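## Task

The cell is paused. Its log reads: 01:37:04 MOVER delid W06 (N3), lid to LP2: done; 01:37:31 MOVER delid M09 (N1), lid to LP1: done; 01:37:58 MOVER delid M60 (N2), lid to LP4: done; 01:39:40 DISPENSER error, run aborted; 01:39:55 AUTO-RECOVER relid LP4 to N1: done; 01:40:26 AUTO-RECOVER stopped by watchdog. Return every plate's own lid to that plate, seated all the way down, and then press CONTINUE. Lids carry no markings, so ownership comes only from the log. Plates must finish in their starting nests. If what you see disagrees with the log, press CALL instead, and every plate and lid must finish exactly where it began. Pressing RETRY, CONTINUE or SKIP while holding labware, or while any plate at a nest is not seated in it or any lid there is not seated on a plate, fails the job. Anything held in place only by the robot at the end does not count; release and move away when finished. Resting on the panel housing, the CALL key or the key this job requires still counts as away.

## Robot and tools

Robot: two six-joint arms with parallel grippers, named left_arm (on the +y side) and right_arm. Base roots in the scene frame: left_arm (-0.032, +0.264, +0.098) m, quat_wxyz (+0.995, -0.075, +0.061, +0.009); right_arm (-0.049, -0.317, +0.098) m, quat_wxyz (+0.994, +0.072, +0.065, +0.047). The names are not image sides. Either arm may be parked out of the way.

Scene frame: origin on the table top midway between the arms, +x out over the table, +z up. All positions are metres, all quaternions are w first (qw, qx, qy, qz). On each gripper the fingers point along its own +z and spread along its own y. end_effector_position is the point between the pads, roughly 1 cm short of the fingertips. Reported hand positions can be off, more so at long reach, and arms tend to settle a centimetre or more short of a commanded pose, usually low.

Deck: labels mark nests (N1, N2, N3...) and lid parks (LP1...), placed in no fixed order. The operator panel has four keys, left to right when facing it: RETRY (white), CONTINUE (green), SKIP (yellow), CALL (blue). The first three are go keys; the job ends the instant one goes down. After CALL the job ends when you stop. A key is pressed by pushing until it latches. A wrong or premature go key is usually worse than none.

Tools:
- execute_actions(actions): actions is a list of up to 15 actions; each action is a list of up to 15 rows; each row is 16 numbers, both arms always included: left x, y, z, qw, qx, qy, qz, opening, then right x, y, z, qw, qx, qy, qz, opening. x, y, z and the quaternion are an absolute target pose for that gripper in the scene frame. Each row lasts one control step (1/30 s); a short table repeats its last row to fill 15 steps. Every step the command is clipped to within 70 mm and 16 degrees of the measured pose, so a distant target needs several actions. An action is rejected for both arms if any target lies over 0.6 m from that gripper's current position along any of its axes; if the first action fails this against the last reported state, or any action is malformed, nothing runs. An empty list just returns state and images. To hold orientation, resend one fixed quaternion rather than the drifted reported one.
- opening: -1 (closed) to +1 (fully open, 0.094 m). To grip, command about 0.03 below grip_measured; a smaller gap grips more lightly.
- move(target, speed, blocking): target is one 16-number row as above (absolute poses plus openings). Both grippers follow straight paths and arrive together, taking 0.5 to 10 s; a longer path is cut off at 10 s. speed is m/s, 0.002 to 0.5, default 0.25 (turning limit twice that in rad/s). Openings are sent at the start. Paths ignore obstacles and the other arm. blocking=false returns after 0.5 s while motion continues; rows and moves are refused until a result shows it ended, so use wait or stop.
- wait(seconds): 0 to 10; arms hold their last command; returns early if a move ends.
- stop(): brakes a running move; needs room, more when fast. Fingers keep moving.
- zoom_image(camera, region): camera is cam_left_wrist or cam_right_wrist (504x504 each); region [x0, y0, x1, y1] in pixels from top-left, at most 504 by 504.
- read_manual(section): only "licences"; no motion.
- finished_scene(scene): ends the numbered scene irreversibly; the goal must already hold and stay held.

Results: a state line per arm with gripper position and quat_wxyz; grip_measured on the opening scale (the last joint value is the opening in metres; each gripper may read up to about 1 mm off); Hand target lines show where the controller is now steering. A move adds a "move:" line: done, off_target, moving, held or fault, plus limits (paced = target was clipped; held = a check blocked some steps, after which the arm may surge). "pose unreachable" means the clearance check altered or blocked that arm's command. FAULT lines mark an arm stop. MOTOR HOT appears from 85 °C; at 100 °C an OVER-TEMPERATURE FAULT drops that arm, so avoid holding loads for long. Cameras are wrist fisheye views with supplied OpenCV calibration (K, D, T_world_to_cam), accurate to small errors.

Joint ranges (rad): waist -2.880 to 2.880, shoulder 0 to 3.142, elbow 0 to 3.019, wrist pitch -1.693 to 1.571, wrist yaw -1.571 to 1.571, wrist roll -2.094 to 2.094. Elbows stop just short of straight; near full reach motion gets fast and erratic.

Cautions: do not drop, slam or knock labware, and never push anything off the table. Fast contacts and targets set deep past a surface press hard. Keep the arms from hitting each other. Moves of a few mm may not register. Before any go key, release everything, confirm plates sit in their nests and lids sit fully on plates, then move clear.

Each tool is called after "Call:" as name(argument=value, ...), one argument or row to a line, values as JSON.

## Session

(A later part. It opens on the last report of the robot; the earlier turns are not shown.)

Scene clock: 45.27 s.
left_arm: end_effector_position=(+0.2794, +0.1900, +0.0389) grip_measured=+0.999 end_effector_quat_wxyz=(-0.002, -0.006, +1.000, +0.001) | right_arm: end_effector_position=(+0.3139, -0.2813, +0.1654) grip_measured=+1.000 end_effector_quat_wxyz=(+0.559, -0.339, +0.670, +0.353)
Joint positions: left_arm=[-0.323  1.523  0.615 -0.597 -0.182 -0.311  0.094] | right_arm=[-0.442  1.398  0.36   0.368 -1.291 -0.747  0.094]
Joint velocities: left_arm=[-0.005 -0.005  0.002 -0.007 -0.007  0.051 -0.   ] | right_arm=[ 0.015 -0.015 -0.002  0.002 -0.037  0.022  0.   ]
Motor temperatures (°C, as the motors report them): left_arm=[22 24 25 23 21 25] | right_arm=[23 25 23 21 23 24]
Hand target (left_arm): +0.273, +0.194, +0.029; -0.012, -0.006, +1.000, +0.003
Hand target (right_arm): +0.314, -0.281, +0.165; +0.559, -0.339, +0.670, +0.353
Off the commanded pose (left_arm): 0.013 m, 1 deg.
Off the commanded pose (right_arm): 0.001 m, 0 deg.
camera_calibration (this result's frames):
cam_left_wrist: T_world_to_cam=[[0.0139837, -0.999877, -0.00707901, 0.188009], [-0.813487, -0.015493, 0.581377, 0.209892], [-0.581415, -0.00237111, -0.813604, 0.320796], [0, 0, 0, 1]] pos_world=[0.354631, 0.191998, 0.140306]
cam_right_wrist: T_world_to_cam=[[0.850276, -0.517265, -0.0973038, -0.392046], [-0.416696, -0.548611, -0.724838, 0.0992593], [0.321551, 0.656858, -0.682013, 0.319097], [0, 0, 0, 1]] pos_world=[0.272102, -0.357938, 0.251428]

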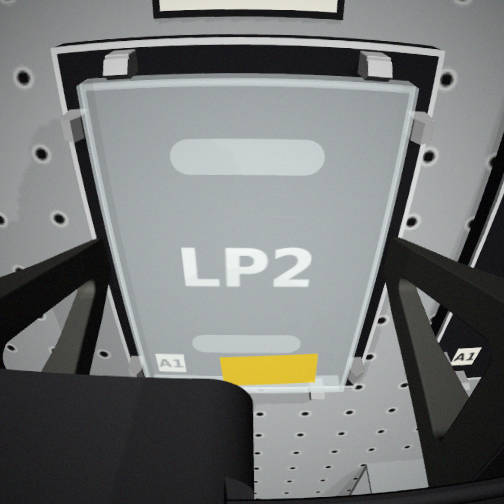

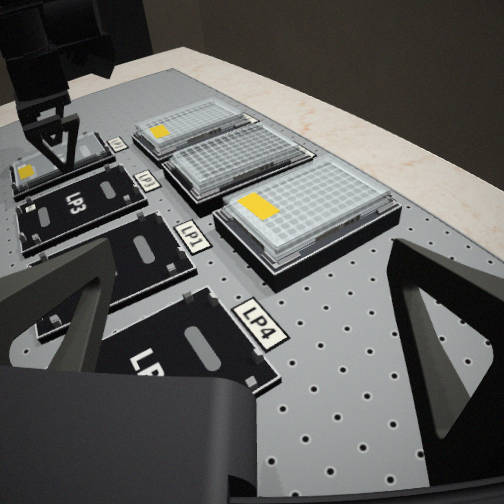

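Call:
execute_actions(
  actions=[
    [[0.273,0.1945,0.029,-0.012,-0.006,1,0.003,0.75,0.314,-0.281,0.165,0.559,-0.339,0.67,0.353,1]],
    [[0.279,0.193,0.043,0.001,-0.006,1,0,0.75,0.314,-0.281,0.165,0.559,-0.339,0.67,0.353,1]],
    [[0.282,0.193,0.053,0.008,-0.006,1,-0.003,0.75,0.314,-0.281,0.165,0.559,-0.339,0.67,0.353,1]],
    [[0.285,0.192,0.07,0.01,-0.006,1,-0.003,0.75,0.314,-0.281,0.165,0.559,-0.339,0.67,0.353,1]],
    [[0.285,0.19,0.11,0.005,-0.006,1,-0.002,0.75,0.314,-0.281,0.165,0.559,-0.339,0.67,0.353,1]],
  ],
)

Call:
move(
  target=[0.465,-0.025,0.135,0,0,1,0,0.75,0.314,-0.281,0.165,0.559,-0.339,0.67,0.353,1],
  speed=0.2,
)

Call:
move(
  target=[0.472,-0.012,0.08,0.004,0,1,-0.002,0.75,0.314,-0.281,0.165,0.559,-0.339,0.67,0.353,1],
  speed=0.07,
)

Scene clock: 47.97 s.
left_arm: end_effector_position=(+0.2676, +0.1970, +0.0973) grip_measured=+0.771 end_effector_quat_wxyz=(-0.009, -0.003, +1.000, +0.002) | right_arm: end_effector_position=(+0.3139, -0.2813, +0.1654) grip_measured=+1.000 end_effector_quat_wxyz=(+0.559, -0.339, +0.670, +0.353)
Joint positions: left_arm=[-0.346  1.34   0.638 -0.821 -0.181 -0.332  0.083] | right_arm=[-0.442  1.398  0.36   0.368 -1.291 -0.747  0.094]
Joint velocities: left_arm=[-0.015  0.005 -0.002 -0.007 -0.007 -0.022 -0.002] | right_arm=[-0.005 -0.015 -0.002 -0.002 -0.051 -0.022  0.   ]
Motor temperatures (°C, as the motors report them): left_arm=[22 24 25 23 21 25] | right_arm=[23 25 23 21 23 24]
Hand target (left_arm): +0.284, +0.190, +0.110; +0.005, -0.006, +1.000, -0.002
Hand target (right_arm): +0.314, -0.281, +0.165; +0.559, -0.339, +0.670, +0.353
Off the commanded pose (left_arm): 0.023 m, 2 deg.
Off the commanded pose (right_arm): 0.001 m, 0 deg.
camera_calibration (this result's frames):
cam_left_wrist: T_world_to_cam=[[0.00841651, -0.999928, -0.00860258, 0.197259], [-0.805536, -0.0118771, 0.592427, 0.162515], [-0.592487, 0.00194352, -0.805578, 0.362792], [0, 0, 0, 1]] pos_world=[0.344201, 0.19847, 0.197676]
cam_right_wrist: T_world_to_cam=[[0.850276, -0.517265, -0.0973038, -0.392046], [-0.416696, -0.548611, -0.724838, 0.0992593], [0.321551, 0.656858, -0.682013, 0.319097], [0, 0, 0, 1]] pos_world=[0.272102, -0.357938, 0.251428]

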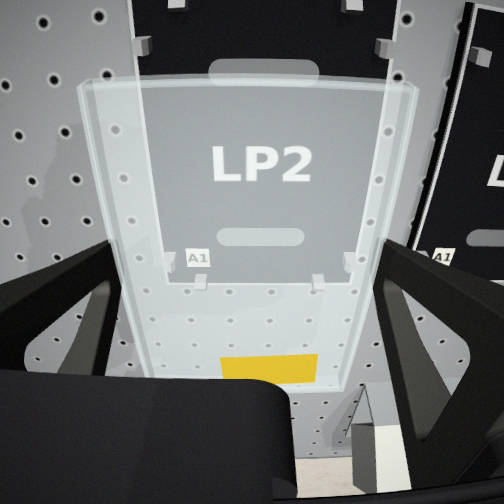

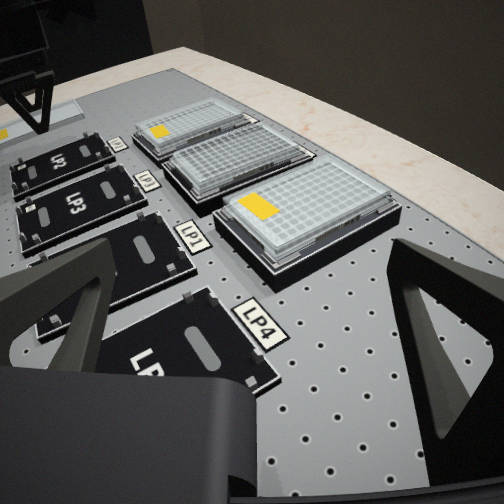

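Scene clock: 49.93 s.
left_arm: end_effector_position=(+0.4510, -0.0157, +0.1368) grip_measured=+0.771 end_effector_quat_wxyz=(-0.003, +0.002, +1.000, -0.002) | right_arm: end_effector_position=(+0.3139, -0.2813, +0.1654) grip_measured=+1.000 end_effector_quat_wxyz=(+0.559, -0.339, +0.670, +0.353)
Joint positions: left_arm=[-0.616  1.906  1.448 -1.101 -0.187 -0.594  0.083] | right_arm=[-0.442  1.398  0.36   0.368 -1.291 -0.747  0.094]
Joint velocities: left_arm=[ 0.015 -0.005 -0.007  0.007 -0.022 -0.007  0.   ] | right_arm=[ 0.005 -0.015 -0.007 -0.012 -0.037 -0.051  0.   ]
Motor temperatures (°C, as the motors report them): left_arm=[22 24 25 23 21 25] | right_arm=[23 25 23 21 23 24]
Hand target (left_arm): +0.461, -0.028, +0.139; +0.000, -0.000, +1.000, -0.002
Hand target (right_arm): +0.314, -0.281, +0.165; +0.559, -0.339, +0.670, +0.353
Off the commanded pose (left_arm): 0.017 m, 0 deg.
Off the commanded pose (right_arm): 0.001 m, 0 deg.
move: off_target (left_arm)
camera_calibration (this result's frames):
cam_left_wrist: T_world_to_cam=[[-0.00123196, -0.999999, -0.000165627, -0.0134602], [-0.812809, 0.000904868, 0.58253, 0.289191], [-0.582529, 0.000852279, -0.812809, 0.500091], [0, 0, 0, 1]] pos_world=[0.526358, -0.0141481, 0.238014]
cam_right_wrist: T_world_to_cam=[[0.850276, -0.517265, -0.0973038, -0.392046], [-0.416696, -0.548611, -0.724838, 0.0992593], [0.321551, 0.656858, -0.682013, 0.319097], [0, 0, 0, 1]] pos_world=[0.272102, -0.357938, 0.251428]

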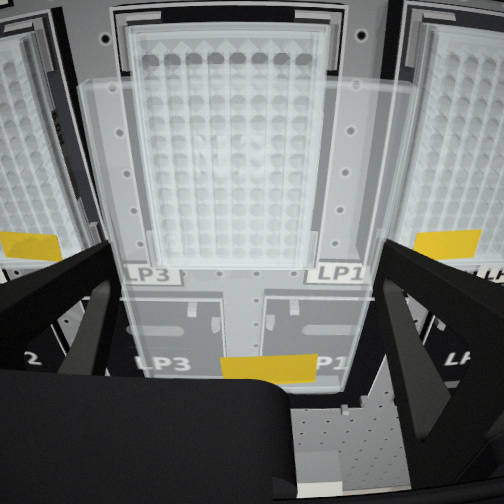

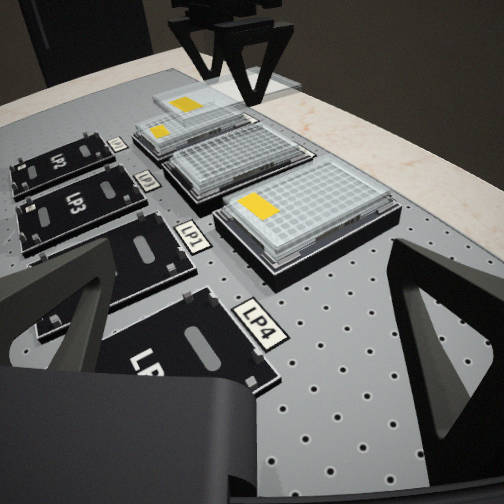

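Scene clock: 51.17 s.
left_arm: end_effector_position=(+0.4691, -0.0169, +0.0966) grip_measured=+0.771 end_effector_quat_wxyz=(+0.008, -0.000, +1.000, -0.007) | right_arm: end_effector_position=(+0.3139, -0.2813, +0.1654) grip_measured=+1.000 end_effector_quat_wxyz=(+0.559, -0.339, +0.670, +0.353)
Joint positions: left_arm=[-0.588  1.976  1.448 -1.002 -0.19  -0.565  0.083] | right_arm=[-0.442  1.398  0.36   0.368 -1.291 -0.747  0.094]
Joint velocities: left_arm=[-0.015 -0.015  0.007  0.002 -0.007 -0.066  0.   ] | right_arm=[-0.005 -0.015 -0.007  0.002 -0.037  0.007  0.   ]
Motor temperatures (°C, as the motors report them): left_arm=[22 24 25 23 21 25] | right_arm=[23 25 23 21 23 24]
Hand target (left_arm): +0.472, -0.013, +0.080; +0.004, -0.000, +1.000, -0.002
Hand target (right_arm): +0.314, -0.281, +0.165; +0.559, -0.339, +0.670, +0.353
Off the commanded pose (left_arm): 0.018 m, 1 deg.
Off the commanded pose (right_arm): 0.001 m, 0 deg.
move: off_target (left_arm)
camera_calibration (this result's frames):
cam_left_wrist: T_world_to_cam=[[0.00260443, -0.999955, 0.00909633, -0.0173668], [-0.825228, 0.00298842, 0.564792, 0.334904], [-0.564794, -0.00897751, -0.825183, 0.470739], [0, 0, 0, 1]] pos_world=[0.542287, -0.0141408, 0.199453]
cam_right_wrist: T_world_to_cam=[[0.850276, -0.517265, -0.0973038, -0.392046], [-0.416696, -0.548611, -0.724838, 0.0992593], [0.321551, 0.656858, -0.682013, 0.319097], [0, 0, 0, 1]] pos_world=[0.272102, -0.357938, 0.251428]

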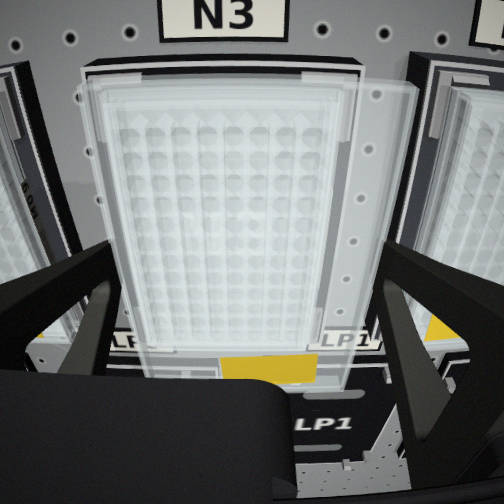

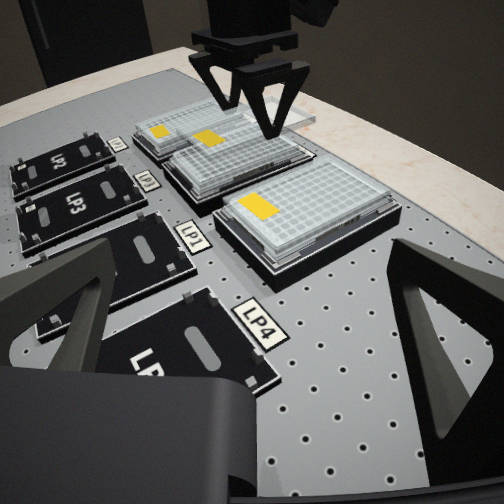

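Call:
execute_actions(
  actions=[
    [[0.465,-0.006,0.074,0,-0.008,1,0,0.75,0.314,-0.281,0.165,0.559,-0.339,0.67,0.353,1]],
    [[0.458,-0.001,0.067,-0.004,-0.012,1,0.003,0.75,0.314,-0.281,0.165,0.559,-0.339,0.67,0.353,1]],
    [[0.458,-0.001,0.064,-0.005,-0.012,1,0.004,0.75,0.314,-0.281,0.165,0.559,-0.339,0.67,0.353,1]],
  ],
)

Scene clock: 52.73 s.
left_arm: end_effector_position=(+0.4571, -0.0086, +0.0801) grip_measured=+0.771 end_effector_quat_wxyz=(+0.001, -0.002, +1.000, -0.002) | right_arm: end_effector_position=(+0.3139, -0.2813, +0.1654) grip_measured=+1.000 end_effector_quat_wxyz=(+0.559, -0.339, +0.670, +0.353)
Joint positions: left_arm=[-0.581  1.976  1.398 -0.968 -0.191 -0.564  0.083] | right_arm=[-0.442  1.398  0.36   0.368 -1.291 -0.747  0.094]
Joint velocities: left_arm=[ 0.005 -0.005  0.012 -0.012 -0.007  0.022 -0.   ] | right_arm=[-0.024 -0.015  0.007 -0.007 -0.007 -0.007  0.   ]
Motor temperatures (°C, as the motors report them): left_arm=[22 24 25 23 21 25] | right_arm=[23 25 24 21 23 24]
Hand target (left_arm): +0.458, -0.001, +0.064; -0.005, -0.012, +1.000, +0.004
Hand target (right_arm): +0.314, -0.281, +0.165; +0.559, -0.339, +0.670, +0.353
Off the commanded pose (left_arm): 0.018 m, 2 deg.
Off the commanded pose (right_arm): 0.001 m, 0 deg.
camera_calibration (this result's frames):
cam_left_wrist: T_world_to_cam=[[0.00549807, -0.999985, -0.000688485, -0.00943675], [-0.817025, -0.0048891, 0.576582, 0.329528], [-0.576576, -0.00260758, -0.817039, 0.455242], [0, 0, 0, 1]] pos_world=[0.531766, -0.00663843, 0.181944]
cam_right_wrist: T_world_to_cam=[[0.850276, -0.517265, -0.0973038, -0.392046], [-0.416696, -0.548611, -0.724838, 0.0992593], [0.321551, 0.656858, -0.682013, 0.319097], [0, 0, 0, 1]] pos_world=[0.272102, -0.357938, 0.251428]

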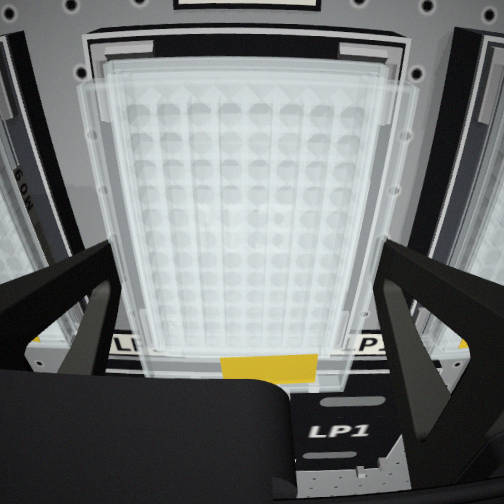

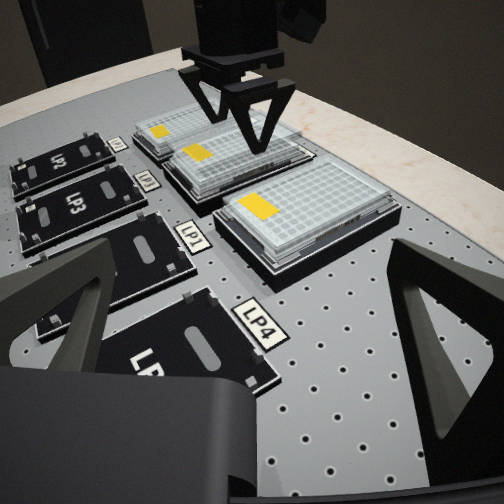

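Call:
execute_actions(
  actions=[
    [[0.4613,-0.0003,0.0637,-0.001,-0.014,1,0.0015,0.75,0.314,-0.281,0.165,0.559,-0.339,0.67,0.353,1]],
    [[0.460,-0.0005,0.0587,-0.005,-0.014,1,0.004,0.75,0.314,-0.281,0.165,0.559,-0.339,0.67,0.353,1]],
  ],
)

Call:
zoom_image(
  camera="cam_left_wrist",
  region=[60,30,440,400],
)

Scene clock: 55.87 s.
left_arm: end_effector_position=(+0.4607, -0.0071, +0.0795) grip_measured=+0.771 end_effector_quat_wxyz=(+0.004, -0.005, +1.000, -0.004) | right_arm: end_effector_position=(+0.3139, -0.2813, +0.1654) grip_measured=+1.000 end_effector_quat_wxyz=(+0.559, -0.339, +0.670, +0.353)
Joint positions: left_arm=[-0.576  1.976  1.398 -0.958 -0.191 -0.564  0.083] | right_arm=[-0.442  1.398  0.36   0.368 -1.291 -0.747  0.094]
Joint velocities: left_arm=[-0.015 -0.015  0.002 -0.012 -0.022 -0.007  0.001] | right_arm=[-0.024 -0.005  0.007  0.002  0.022  0.007  0.   ]
Motor temperatures (°C, as the motors report them): left_arm=[22 24 25 23 21 25] | right_arm=[23 25 24 21 23 24]
Hand target (left_arm): +0.460, -0.000, +0.059; -0.005, -0.014, +1.000, +0.004
Hand target (right_arm): +0.314, -0.281, +0.165; +0.559, -0.339, +0.670, +0.353
Off the commanded pose (left_arm): 0.022 m, 2 deg.
Off the commanded pose (right_arm): 0.001 m, 0 deg.
camera_calibration (this result's frames):
cam_left_wrist: T_world_to_cam=[[0.0130087, -0.999909, 0.00352788, -0.0117028], [-0.821327, -0.00867287, 0.570391, 0.335261], [-0.570309, -0.0103176, -0.821366, 0.45423], [0, 0, 0, 1]] pos_world=[0.534563, -0.00410747, 0.181901]
cam_right_wrist: T_world_to_cam=[[0.850276, -0.517265, -0.0973038, -0.392046], [-0.416696, -0.548611, -0.724838, 0.0992593], [0.321551, 0.656858, -0.682013, 0.319097], [0, 0, 0, 1]] pos_world=[0.272102, -0.357938, 0.251428]

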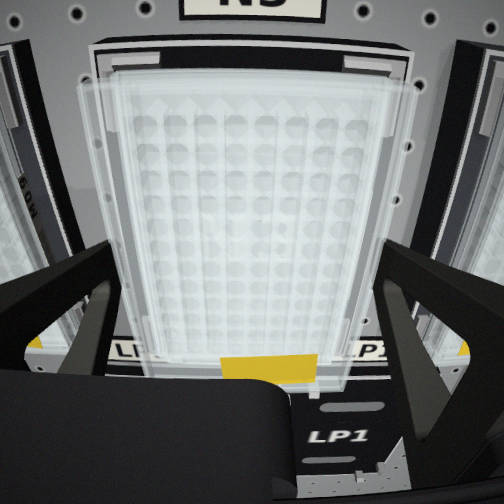

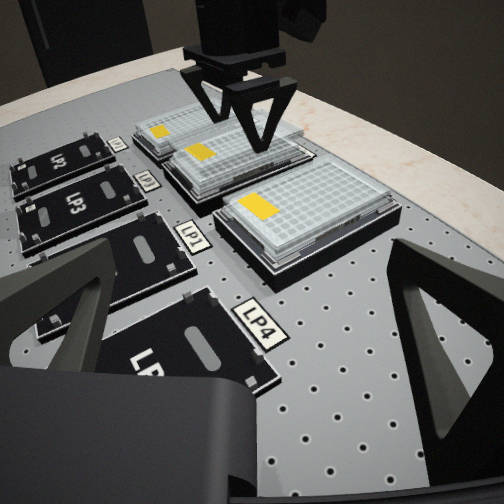

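Region (60, 30, 440, 400) of cam_left_wrist's 504x504 image, scaled by 1.326, with more detail than that image has; it fills the top 491 rows of this view, and the rest is white.

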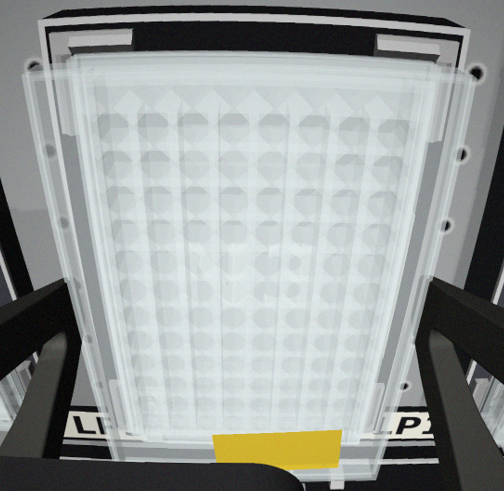

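Call:
execute_actions(
  actions=[
    [[0.4585,-0.0005,0.054,-0.009,-0.014,1,0.0065,0.75,0.314,-0.281,0.165,0.559,-0.339,0.67,0.353,1]],
  ],
)

Call:
execute_actions(
  actions=[
    [[0.457,-0.0005,0.0495,-0.0125,-0.014,1,0.009,0.75,0.314,-0.281,0.165,0.559,-0.339,0.67,0.353,1]],
  ],
)

Scene clock: 59.17 s.
left_arm: end_effector_position=(+0.4592, -0.0072, +0.0749) grip_measured=+0.771 end_effector_quat_wxyz=(+0.001, -0.004, +1.000, -0.002) | right_arm: end_effector_position=(+0.3139, -0.2813, +0.1654) grip_measured=+1.000 end_effector_quat_wxyz=(+0.559, -0.339, +0.670, +0.353)
Joint positions: left_arm=[-0.576  1.985  1.398 -0.958 -0.191 -0.564  0.083] | right_arm=[-0.442  1.398  0.36   0.368 -1.291 -0.747  0.094]
Joint velocities: left_arm=[-0.005  0.005 -0.012  0.002 -0.037  0.007 -0.001] | right_arm=[-0.024 -0.005  0.007  0.002  0.007 -0.007  0.   ]
Motor temperatures (°C, as the motors report them): left_arm=[22 24 25 23 21 25] | right_arm=[23 25 24 21 23 24]
Hand target (left_arm): +0.458, -0.000, +0.055; -0.009, -0.014, +1.000, +0.007
Hand target (right_arm): +0.314, -0.281, +0.165; +0.559, -0.339, +0.670, +0.353
Off the commanded pose (left_arm): 0.022 m, 2 deg.
Off the commanded pose (right_arm): 0.001 m, 0 deg.
camera_calibration (this result's frames):
cam_left_wrist: T_world_to_cam=[[0.0113332, -0.999935, -0.00110437, -0.0106465], [-0.817149, -0.00989805, 0.576341, 0.334242], [-0.576315, -0.00562936, -0.817208, 0.45203], [0, 0, 0, 1]] pos_world=[0.533758, -0.00479279, 0.176753]
cam_right_wrist: T_world_to_cam=[[0.850276, -0.517265, -0.0973038, -0.392046], [-0.416696, -0.548611, -0.724838, 0.0992593], [0.321551, 0.656858, -0.682013, 0.319097], [0, 0, 0, 1]] pos_world=[0.272102, -0.357938, 0.251428]

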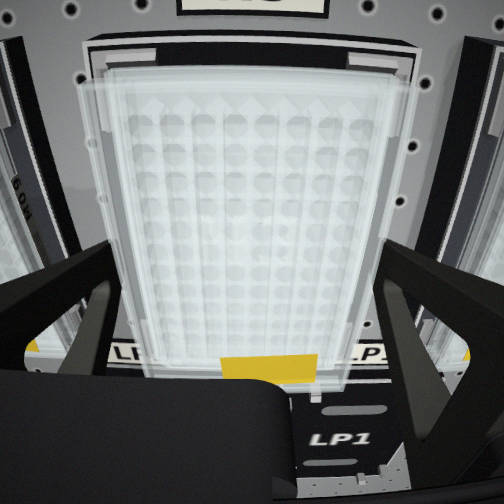

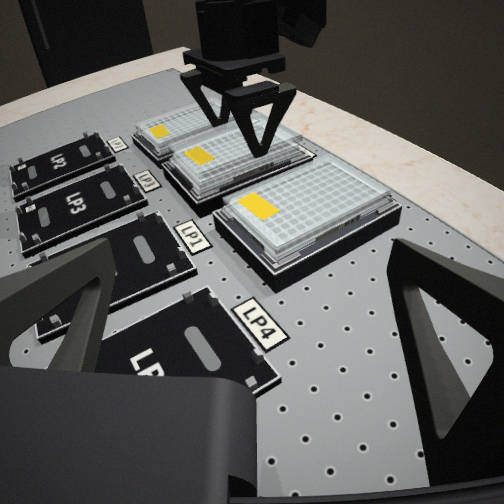

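Scene clock: 59.67 s.
left_arm: end_effector_position=(+0.4575, -0.0072, +0.0699) grip_measured=+0.771 end_effector_quat_wxyz=(-0.003, -0.004, +1.000, +0.001) | right_arm: end_effector_position=(+0.3139, -0.2813, +0.1654) grip_measured=+1.000 end_effector_quat_wxyz=(+0.559, -0.339, +0.670, +0.353)
Joint positions: left_arm=[-0.576  1.995  1.398 -0.958 -0.192 -0.564  0.083] | right_arm=[-0.442  1.398  0.36   0.368 -1.291 -0.747  0.094]
Joint velocities: left_arm=[-0.015  0.005  0.002  0.027  0.007 -0.022 -0.   ] | right_arm=[ 0.015 -0.015 -0.017 -0.007 -0.11   0.007  0.   ]
Motor temperatures (°C, as the motors report them): left_arm=[22 24 25 23 21 25] | right_arm=[23 25 24 21 23 24]
Hand target (left_arm): +0.457, -0.000, +0.050; -0.012, -0.014, +1.000, +0.009
Hand target (right_arm): +0.314, -0.281, +0.165; +0.559, -0.339, +0.670, +0.353
Off the commanded pose (left_arm): 0.022 m, 2 deg.
Off the commanded pose (right_arm): 0.001 m, 0 deg.
camera_calibration (this result's frames):
cam_left_wrist: T_world_to_cam=[[0.00947242, -0.999934, -0.00644729, -0.00943035], [-0.812678, -0.011455, 0.5826, 0.333247], [-0.582636, -0.000279061, -0.812733, 0.44958], [0, 0, 0, 1]] pos_world=[0.532853, -0.00548694, 0.171178]
cam_right_wrist: T_world_to_cam=[[0.850276, -0.517265, -0.0973038, -0.392046], [-0.416696, -0.548611, -0.724838, 0.0992593], [0.321551, 0.656858, -0.682013, 0.319097], [0, 0, 0, 1]] pos_world=[0.272102, -0.357938, 0.251428]

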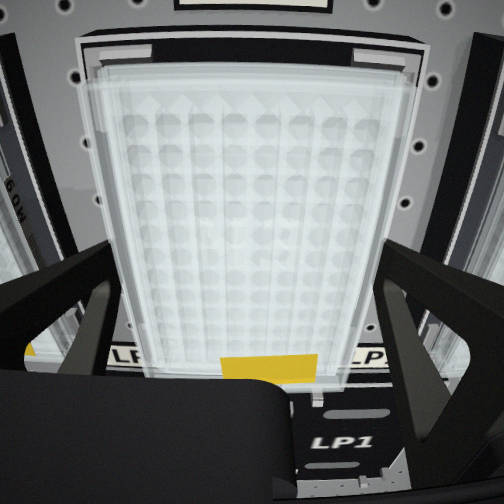

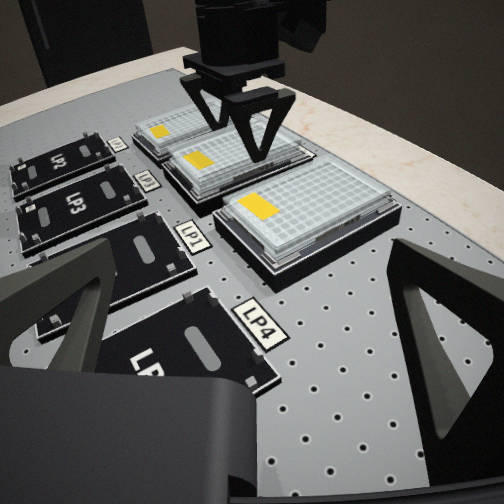

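Call:
execute_actions(
  actions=[
    [[0.456,-0.0005,0.0465,-0.015,-0.014,1,0.0105,0.75,0.314,-0.281,0.165,0.559,-0.339,0.67,0.353,1]],
    [[0.456,-0.0005,0.0465,-0.015,-0.014,1,0.0105,1,0.314,-0.281,0.165,0.559,-0.339,0.67,0.353,1]],
  ],
)

Call:
execute_actions(
  actions=[
    [[0.465,-0.0005,0.0735,0.007,-0.014,1,-0.003,1,0.314,-0.281,0.165,0.559,-0.339,0.67,0.353,1]],
    [[0.472,-0.0005,0.0965,0.025,-0.014,1,-0.014,1,0.314,-0.281,0.165,0.559,-0.339,0.67,0.353,1]],
    [[0.478,-0.0005,0.125,0.04,-0.014,1,-0.024,1,0.314,-0.281,0.165,0.559,-0.339,0.67,0.353,1]],
    [[0.478,-0.0005,0.16,0.04,-0.014,1,-0.024,1,0.314,-0.281,0.165,0.559,-0.339,0.67,0.353,1]],
  ],
)

Call:
zoom_image(
  camera="cam_right_wrist",
  region=[120,70,410,290],
)

Scene clock: 60.83 s.
left_arm: end_effector_position=(+0.4569, -0.0072, +0.0683) grip_measured=+0.999 end_effector_quat_wxyz=(-0.004, -0.003, +1.000, +0.002) | right_arm: end_effector_position=(+0.3139, -0.2813, +0.1654) grip_measured=+1.000 end_effector_quat_wxyz=(+0.559, -0.339, +0.670, +0.353)
Joint positions: left_arm=[-0.576  1.998  1.398 -0.958 -0.192 -0.564  0.094] | right_arm=[-0.442  1.398  0.36   0.368 -1.291 -0.747  0.094]
Joint velocities: left_arm=[-0.015  0.005 -0.002 -0.007  0.007 -0.022  0.002] | right_arm=[ 0.005  0.005 -0.012 -0.002  0.066 -0.007  0.   ]
Motor temperatures (°C, as the motors report them): left_arm=[22 24 25 23 21 25] | right_arm=[23 25 24 21 23 24]
Hand target (left_arm): +0.456, -0.000, +0.047; -0.015, -0.014, +1.000, +0.011
Hand target (right_arm): +0.314, -0.281, +0.165; +0.559, -0.339, +0.670, +0.353
Off the commanded pose (left_arm): 0.023 m, 2 deg.
Off the commanded pose (right_arm): 0.001 m, 0 deg.
camera_calibration (this result's frames):
cam_left_wrist: T_world_to_cam=[[0.00886813, -0.999928, -0.00805088, -0.00906874], [-0.8112, -0.0119016, 0.584647, 0.332904], [-0.584701, 0.00134615, -0.811248, 0.448807], [0, 0, 0, 1]] pos_world=[0.53255, -0.00571016, 0.169389]
cam_right_wrist: T_world_to_cam=[[0.850276, -0.517265, -0.0973038, -0.392046], [-0.416696, -0.548611, -0.724838, 0.0992593], [0.321551, 0.656858, -0.682013, 0.319097], [0, 0, 0, 1]] pos_world=[0.272102, -0.357938, 0.251428]

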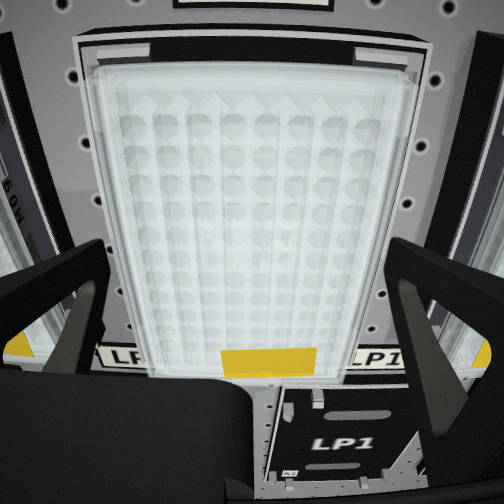

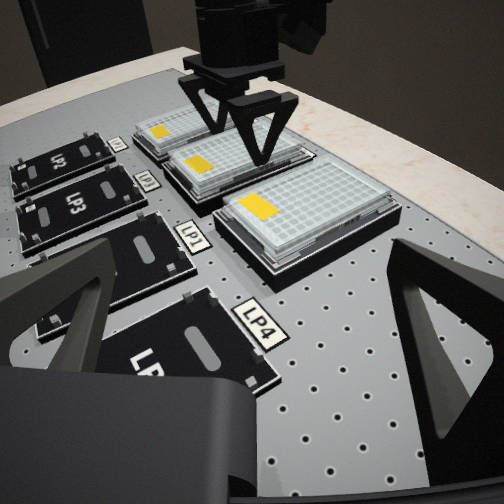

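Scene clock: 62.83 s.
left_arm: end_effector_position=(+0.4631, +0.0047, +0.1368) grip_measured=+0.999 end_effector_quat_wxyz=(+0.022, -0.009, +1.000, -0.015) | right_arm: end_effector_position=(+0.3139, -0.2813, +0.1654) grip_measured=+1.000 end_effector_quat_wxyz=(+0.559, -0.339, +0.670, +0.353)
Joint positions: left_arm=[-0.576  1.866  1.398 -1.026 -0.192 -0.564  0.094] | right_arm=[-0.442  1.398  0.36   0.368 -1.291 -0.747  0.094]
Joint velocities: left_arm=[-0.015 -0.005 -0.012  0.012 -0.007 -0.11  -0.   ] | right_arm=[-0.024 -0.005 -0.022  0.002 -0.007  0.007  0.   ]
Motor temperatures (°C, as the motors report them): left_arm=[22 25 25 23 21 25] | right_arm=[23 25 24 21 23 24]
Hand target (left_arm): +0.477, +0.000, +0.160; +0.040, -0.014, +0.999, -0.024
Hand target (right_arm): +0.314, -0.281, +0.165; +0.559, -0.339, +0.670, +0.353
Off the commanded pose (left_arm): 0.028 m, 2 deg.
Off the commanded pose (right_arm): 0.001 m, 0 deg.
camera_calibration (this result's frames):
cam_left_wrist: T_world_to_cam=[[0.0205645, -0.999463, 0.0255198, -0.00668067], [-0.840836, -0.00347989, 0.541279, 0.317673], [-0.540899, -0.0325891, -0.840456, 0.491863], [0, 0, 0, 1]] pos_world=[0.533296, 0.0104578, 0.24161]
cam_right_wrist: T_world_to_cam=[[0.850276, -0.517265, -0.0973038, -0.392046], [-0.416696, -0.548611, -0.724838, 0.0992593], [0.321551, 0.656858, -0.682013, 0.319097], [0, 0, 0, 1]] pos_world=[0.272102, -0.357938, 0.251428]

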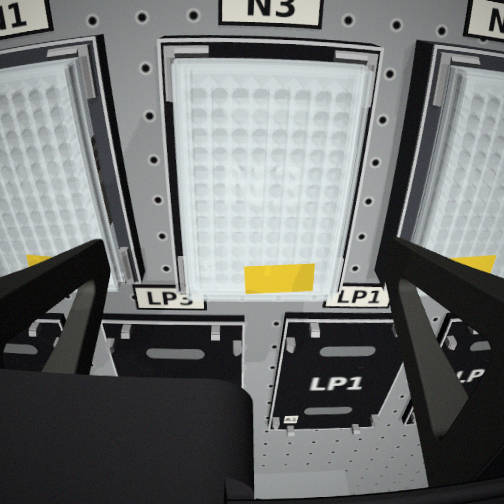

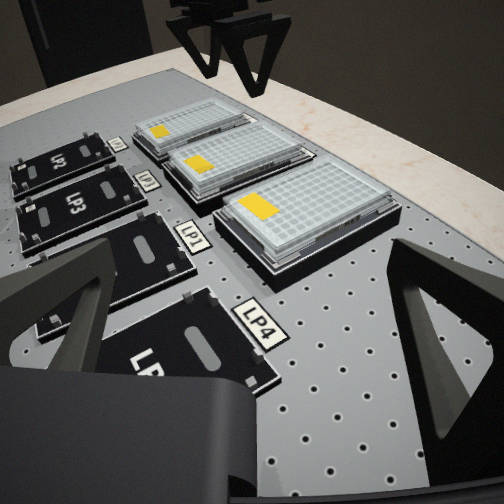

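Region (120, 70, 410, 290) of cam_right_wrist's 504x504 image, scaled by 1.738, with more detail than that image has; it fills the top 382 rows of this view, and the rest is white.

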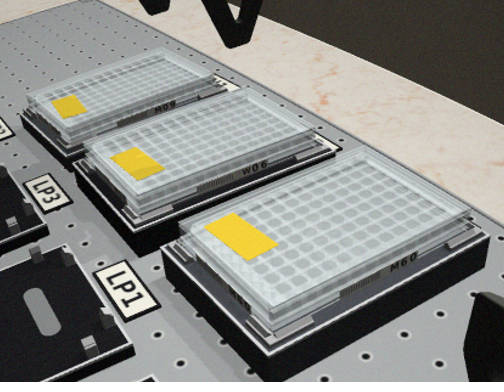

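All three lids look seated. Moving to the panel.

Call:
move(
  target=[0.007,0.005,0.17,0,0.7,0.714,0,-1,0.314,-0.36,0.165,0.559,-0.339,0.67,0.353,1],
)

Scene clock: 66.43 s.
left_arm: end_effector_position=(+0.0071, +0.0011, +0.1651) grip_measured=-0.998 end_effector_quat_wxyz=(+0.005, +0.696, +0.718, -0.008) | right_arm: end_effector_position=(+0.3102, -0.2800, +0.1643) grip_measured=+1.000 end_effector_quat_wxyz=(+0.554, -0.335, +0.671, +0.362)
Joint positions: left_arm=[-1.543  1.357  0.672 -1.015 -0.123  0.008  0.   ] | right_arm=[-0.444  1.398  0.36   0.335 -1.304 -0.76   0.094]
Joint velocities: left_arm=[-0.015  0.005  0.012 -0.017  0.007  0.022 -0.   ] | right_arm=[ 0.005 -0.005 -0.002  0.007 -0.037 -0.022  0.   ]
Motor temperatures (°C, as the motors report them): left_arm=[22 25 25 23 21 25] | right_arm=[23 25 24 21 23 24]
Hand target (left_arm): +0.005, +0.009, +0.166; +0.001, +0.700, +0.714, -0.005
Hand target (right_arm): +0.310, -0.280, +0.164; +0.554, -0.336, +0.670, +0.362
Off the commanded pose (left_arm): 0.006 m, 1 deg.
Off the commanded pose (right_arm): 0.080 m, 1 deg; position clipped at the last step of the last action.
move: held (right_arm); limits=paced,held; held on 97 of 106 steps (right_arm), including the last (right_arm)
pose unreachable (right arm): on one or more control steps of this call, first in action 0 (counted from 0), this arm could not follow its commanded pose, so it was not sent that pose on those steps. On the call's last step it was still not sent that pose. It may still have moved: this result reports where it is.
cause: the commanded pose would bring two parts of the arm too close to each other (its wrist (the part past joint 4) and its wrist camera, with joints 5 (wrist yaw) and 6 (wrist roll) between them).
camera_calibration (this result's frames):
cam_left_wrist: T_world_to_cam=[[-0.999455, -0.0330086, 0.000399796, 0.00873016], [-0.0270659, 0.826333, 0.562531, -0.0912836], [-0.0188987, 0.562213, -0.826776, 0.262297], [0, 0, 0, 1]] pos_world=[0.0112118, -0.071748, 0.268207]
cam_right_wrist: T_world_to_cam=[[0.853662, -0.507369, -0.117635, -0.383245], [-0.422885, -0.543375, -0.725198, 0.10108], [0.304023, 0.66882, -0.678417, 0.326867], [0, 0, 0, 1]] pos_world=[0.270532, -0.358137, 0.249973]

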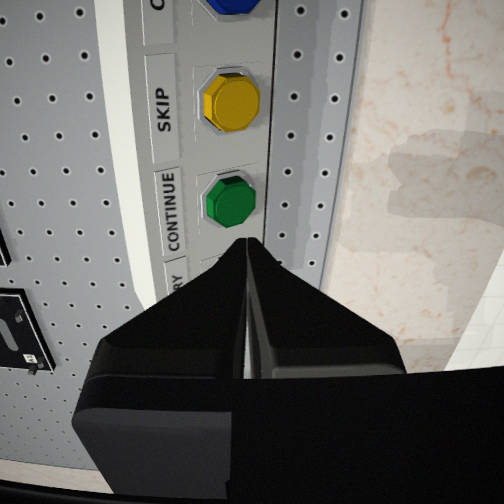

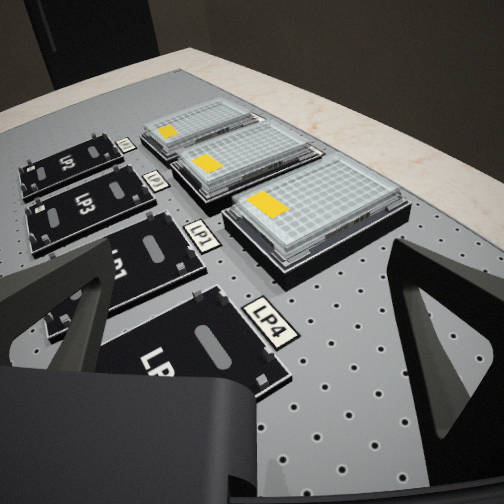

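Call:
move(
  target=[0.024,0.016,0.118,0,0.7,0.714,0,-1,0.310,-0.28,0.164,0.554,-0.335,0.671,0.362,1],
  speed=0.1,
)

Scene clock: 67.37 s.
left_arm: end_effector_position=(+0.0221, +0.0126, +0.1254) grip_measured=-0.998 end_effector_quat_wxyz=(+0.003, +0.699, +0.715, -0.003) | right_arm: end_effector_position=(+0.3102, -0.2800, +0.1643) grip_measured=+1.000 end_effector_quat_wxyz=(+0.554, -0.335, +0.671, +0.362)
Joint positions: left_arm=[-1.473  1.406  0.593 -0.885 -0.137  0.083  0.   ] | right_arm=[-0.444  1.398  0.36   0.335 -1.304 -0.76   0.094]
Joint velocities: left_arm=[-0.034 -0.005 -0.007 -0.002  0.051  0.037  0.001] | right_arm=[-0.005 -0.005 -0.002  0.017  0.051 -0.022  0.   ]
Motor temperatures (°C, as the motors report them): left_arm=[22 24 25 23 21 25] | right_arm=[23 25 24 21 23 24]
Hand target (left_arm): +0.024, +0.015, +0.118; +0.000, +0.700, +0.714, +0.000
Hand target (right_arm): +0.310, -0.280, +0.164; +0.554, -0.335, +0.671, +0.362
Off the commanded pose (left_arm): 0.008 m, 1 deg.
Off the commanded pose (right_arm): 0.000 m, 0 deg.
move: done
camera_calibration (this result's frames):
cam_left_wrist: T_world_to_cam=[[-0.999647, -0.0262496, -0.00406697, 0.0246346], [-0.0238927, 0.821658, 0.56948, -0.0789533], [-0.011607, 0.569376, -0.821995, 0.222386], [0, 0, 0, 1]] pos_world=[0.0253207, -0.061102, 0.227863]
cam_right_wrist: T_world_to_cam=[[0.853662, -0.507369, -0.117635, -0.383245], [-0.422885, -0.543375, -0.725198, 0.10108], [0.304023, 0.66882, -0.678417, 0.326867], [0, 0, 0, 1]] pos_world=[0.270532, -0.358137, 0.249973]

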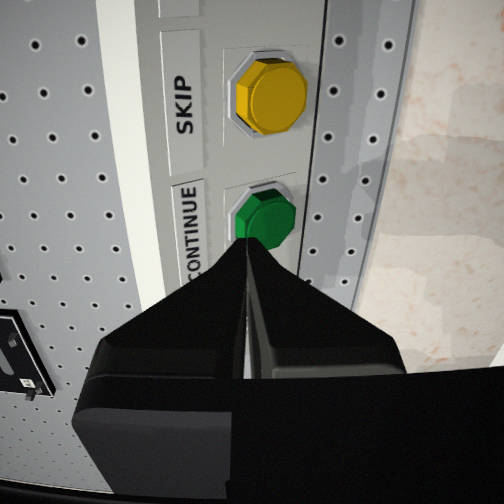

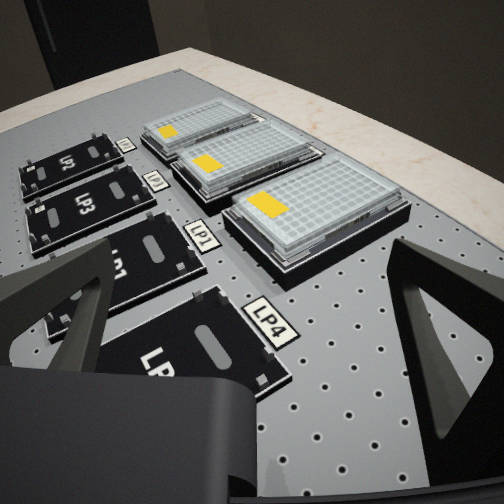

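Call:
move(
  target=[0.009,0.02,0.078,0,0.7,0.714,0,-1,0.310,-0.28,0.164,0.554,-0.335,0.671,0.362,1],
  speed=0.04,
)

Scene clock: 68.60 s.
left_arm: end_effector_position=(+0.0149, +0.0109, +0.0957) grip_measured=-0.998 end_effector_quat_wxyz=(+0.011, +0.699, +0.715, -0.010) | right_arm: end_effector_position=(+0.3102, -0.2800, +0.1643) grip_measured=+1.000 end_effector_quat_wxyz=(+0.554, -0.335, +0.671, +0.362)
Joint positions: left_arm=[-1.484  1.473  0.543 -0.75  -0.135  0.077  0.   ] | right_arm=[-0.444  1.398  0.36   0.335 -1.304 -0.76   0.094]
Joint velocities: left_arm=[-0.015  0.005 -0.002 -0.002 -0.022 -0.066  0.   ] | right_arm=[ 0.005 -0.005 -0.007 -0.017 -0.007 -0.022  0.   ]
Motor temperatures (°C, as the motors report them): left_arm=[22 24 25 23 21 25] | right_arm=[23 25 24 21 23 24]
move: unfinished (the scene ended)
camera_calibration (this result's frames):
cam_left_wrist: T_world_to_cam=[[-0.999693, -0.0242181, -0.00517322, 0.0173076], [-0.0230462, 0.833351, 0.552263, -0.0592991], [-0.00906365, 0.552213, -0.833654, 0.200095], [0, 0, 0, 1]] pos_world=[0.0177493, -0.0606588, 0.199648]
cam_right_wrist: T_world_to_cam=[[0.853662, -0.507369, -0.117635, -0.383245], [-0.422885, -0.543375, -0.725198, 0.10108], [0.304023, 0.66882, -0.678417, 0.326867], [0, 0, 0, 1]] pos_world=[0.270532, -0.358137, 0.249973]
The task's run has ended: the event that ends the task has happened.

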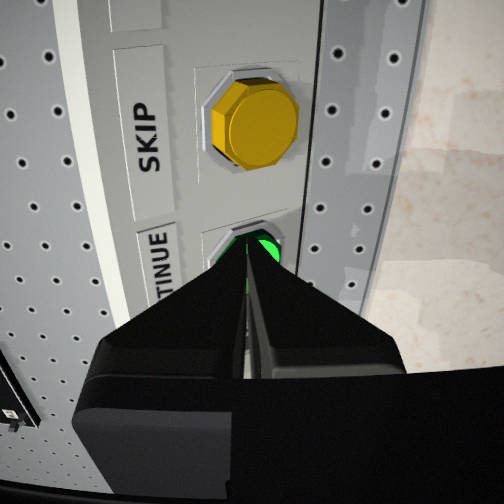

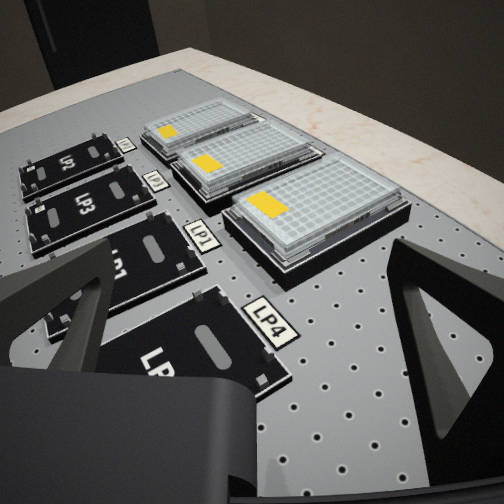

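Call:
finished_scene(
  scene=2,
)

The scene is finished: the task was done.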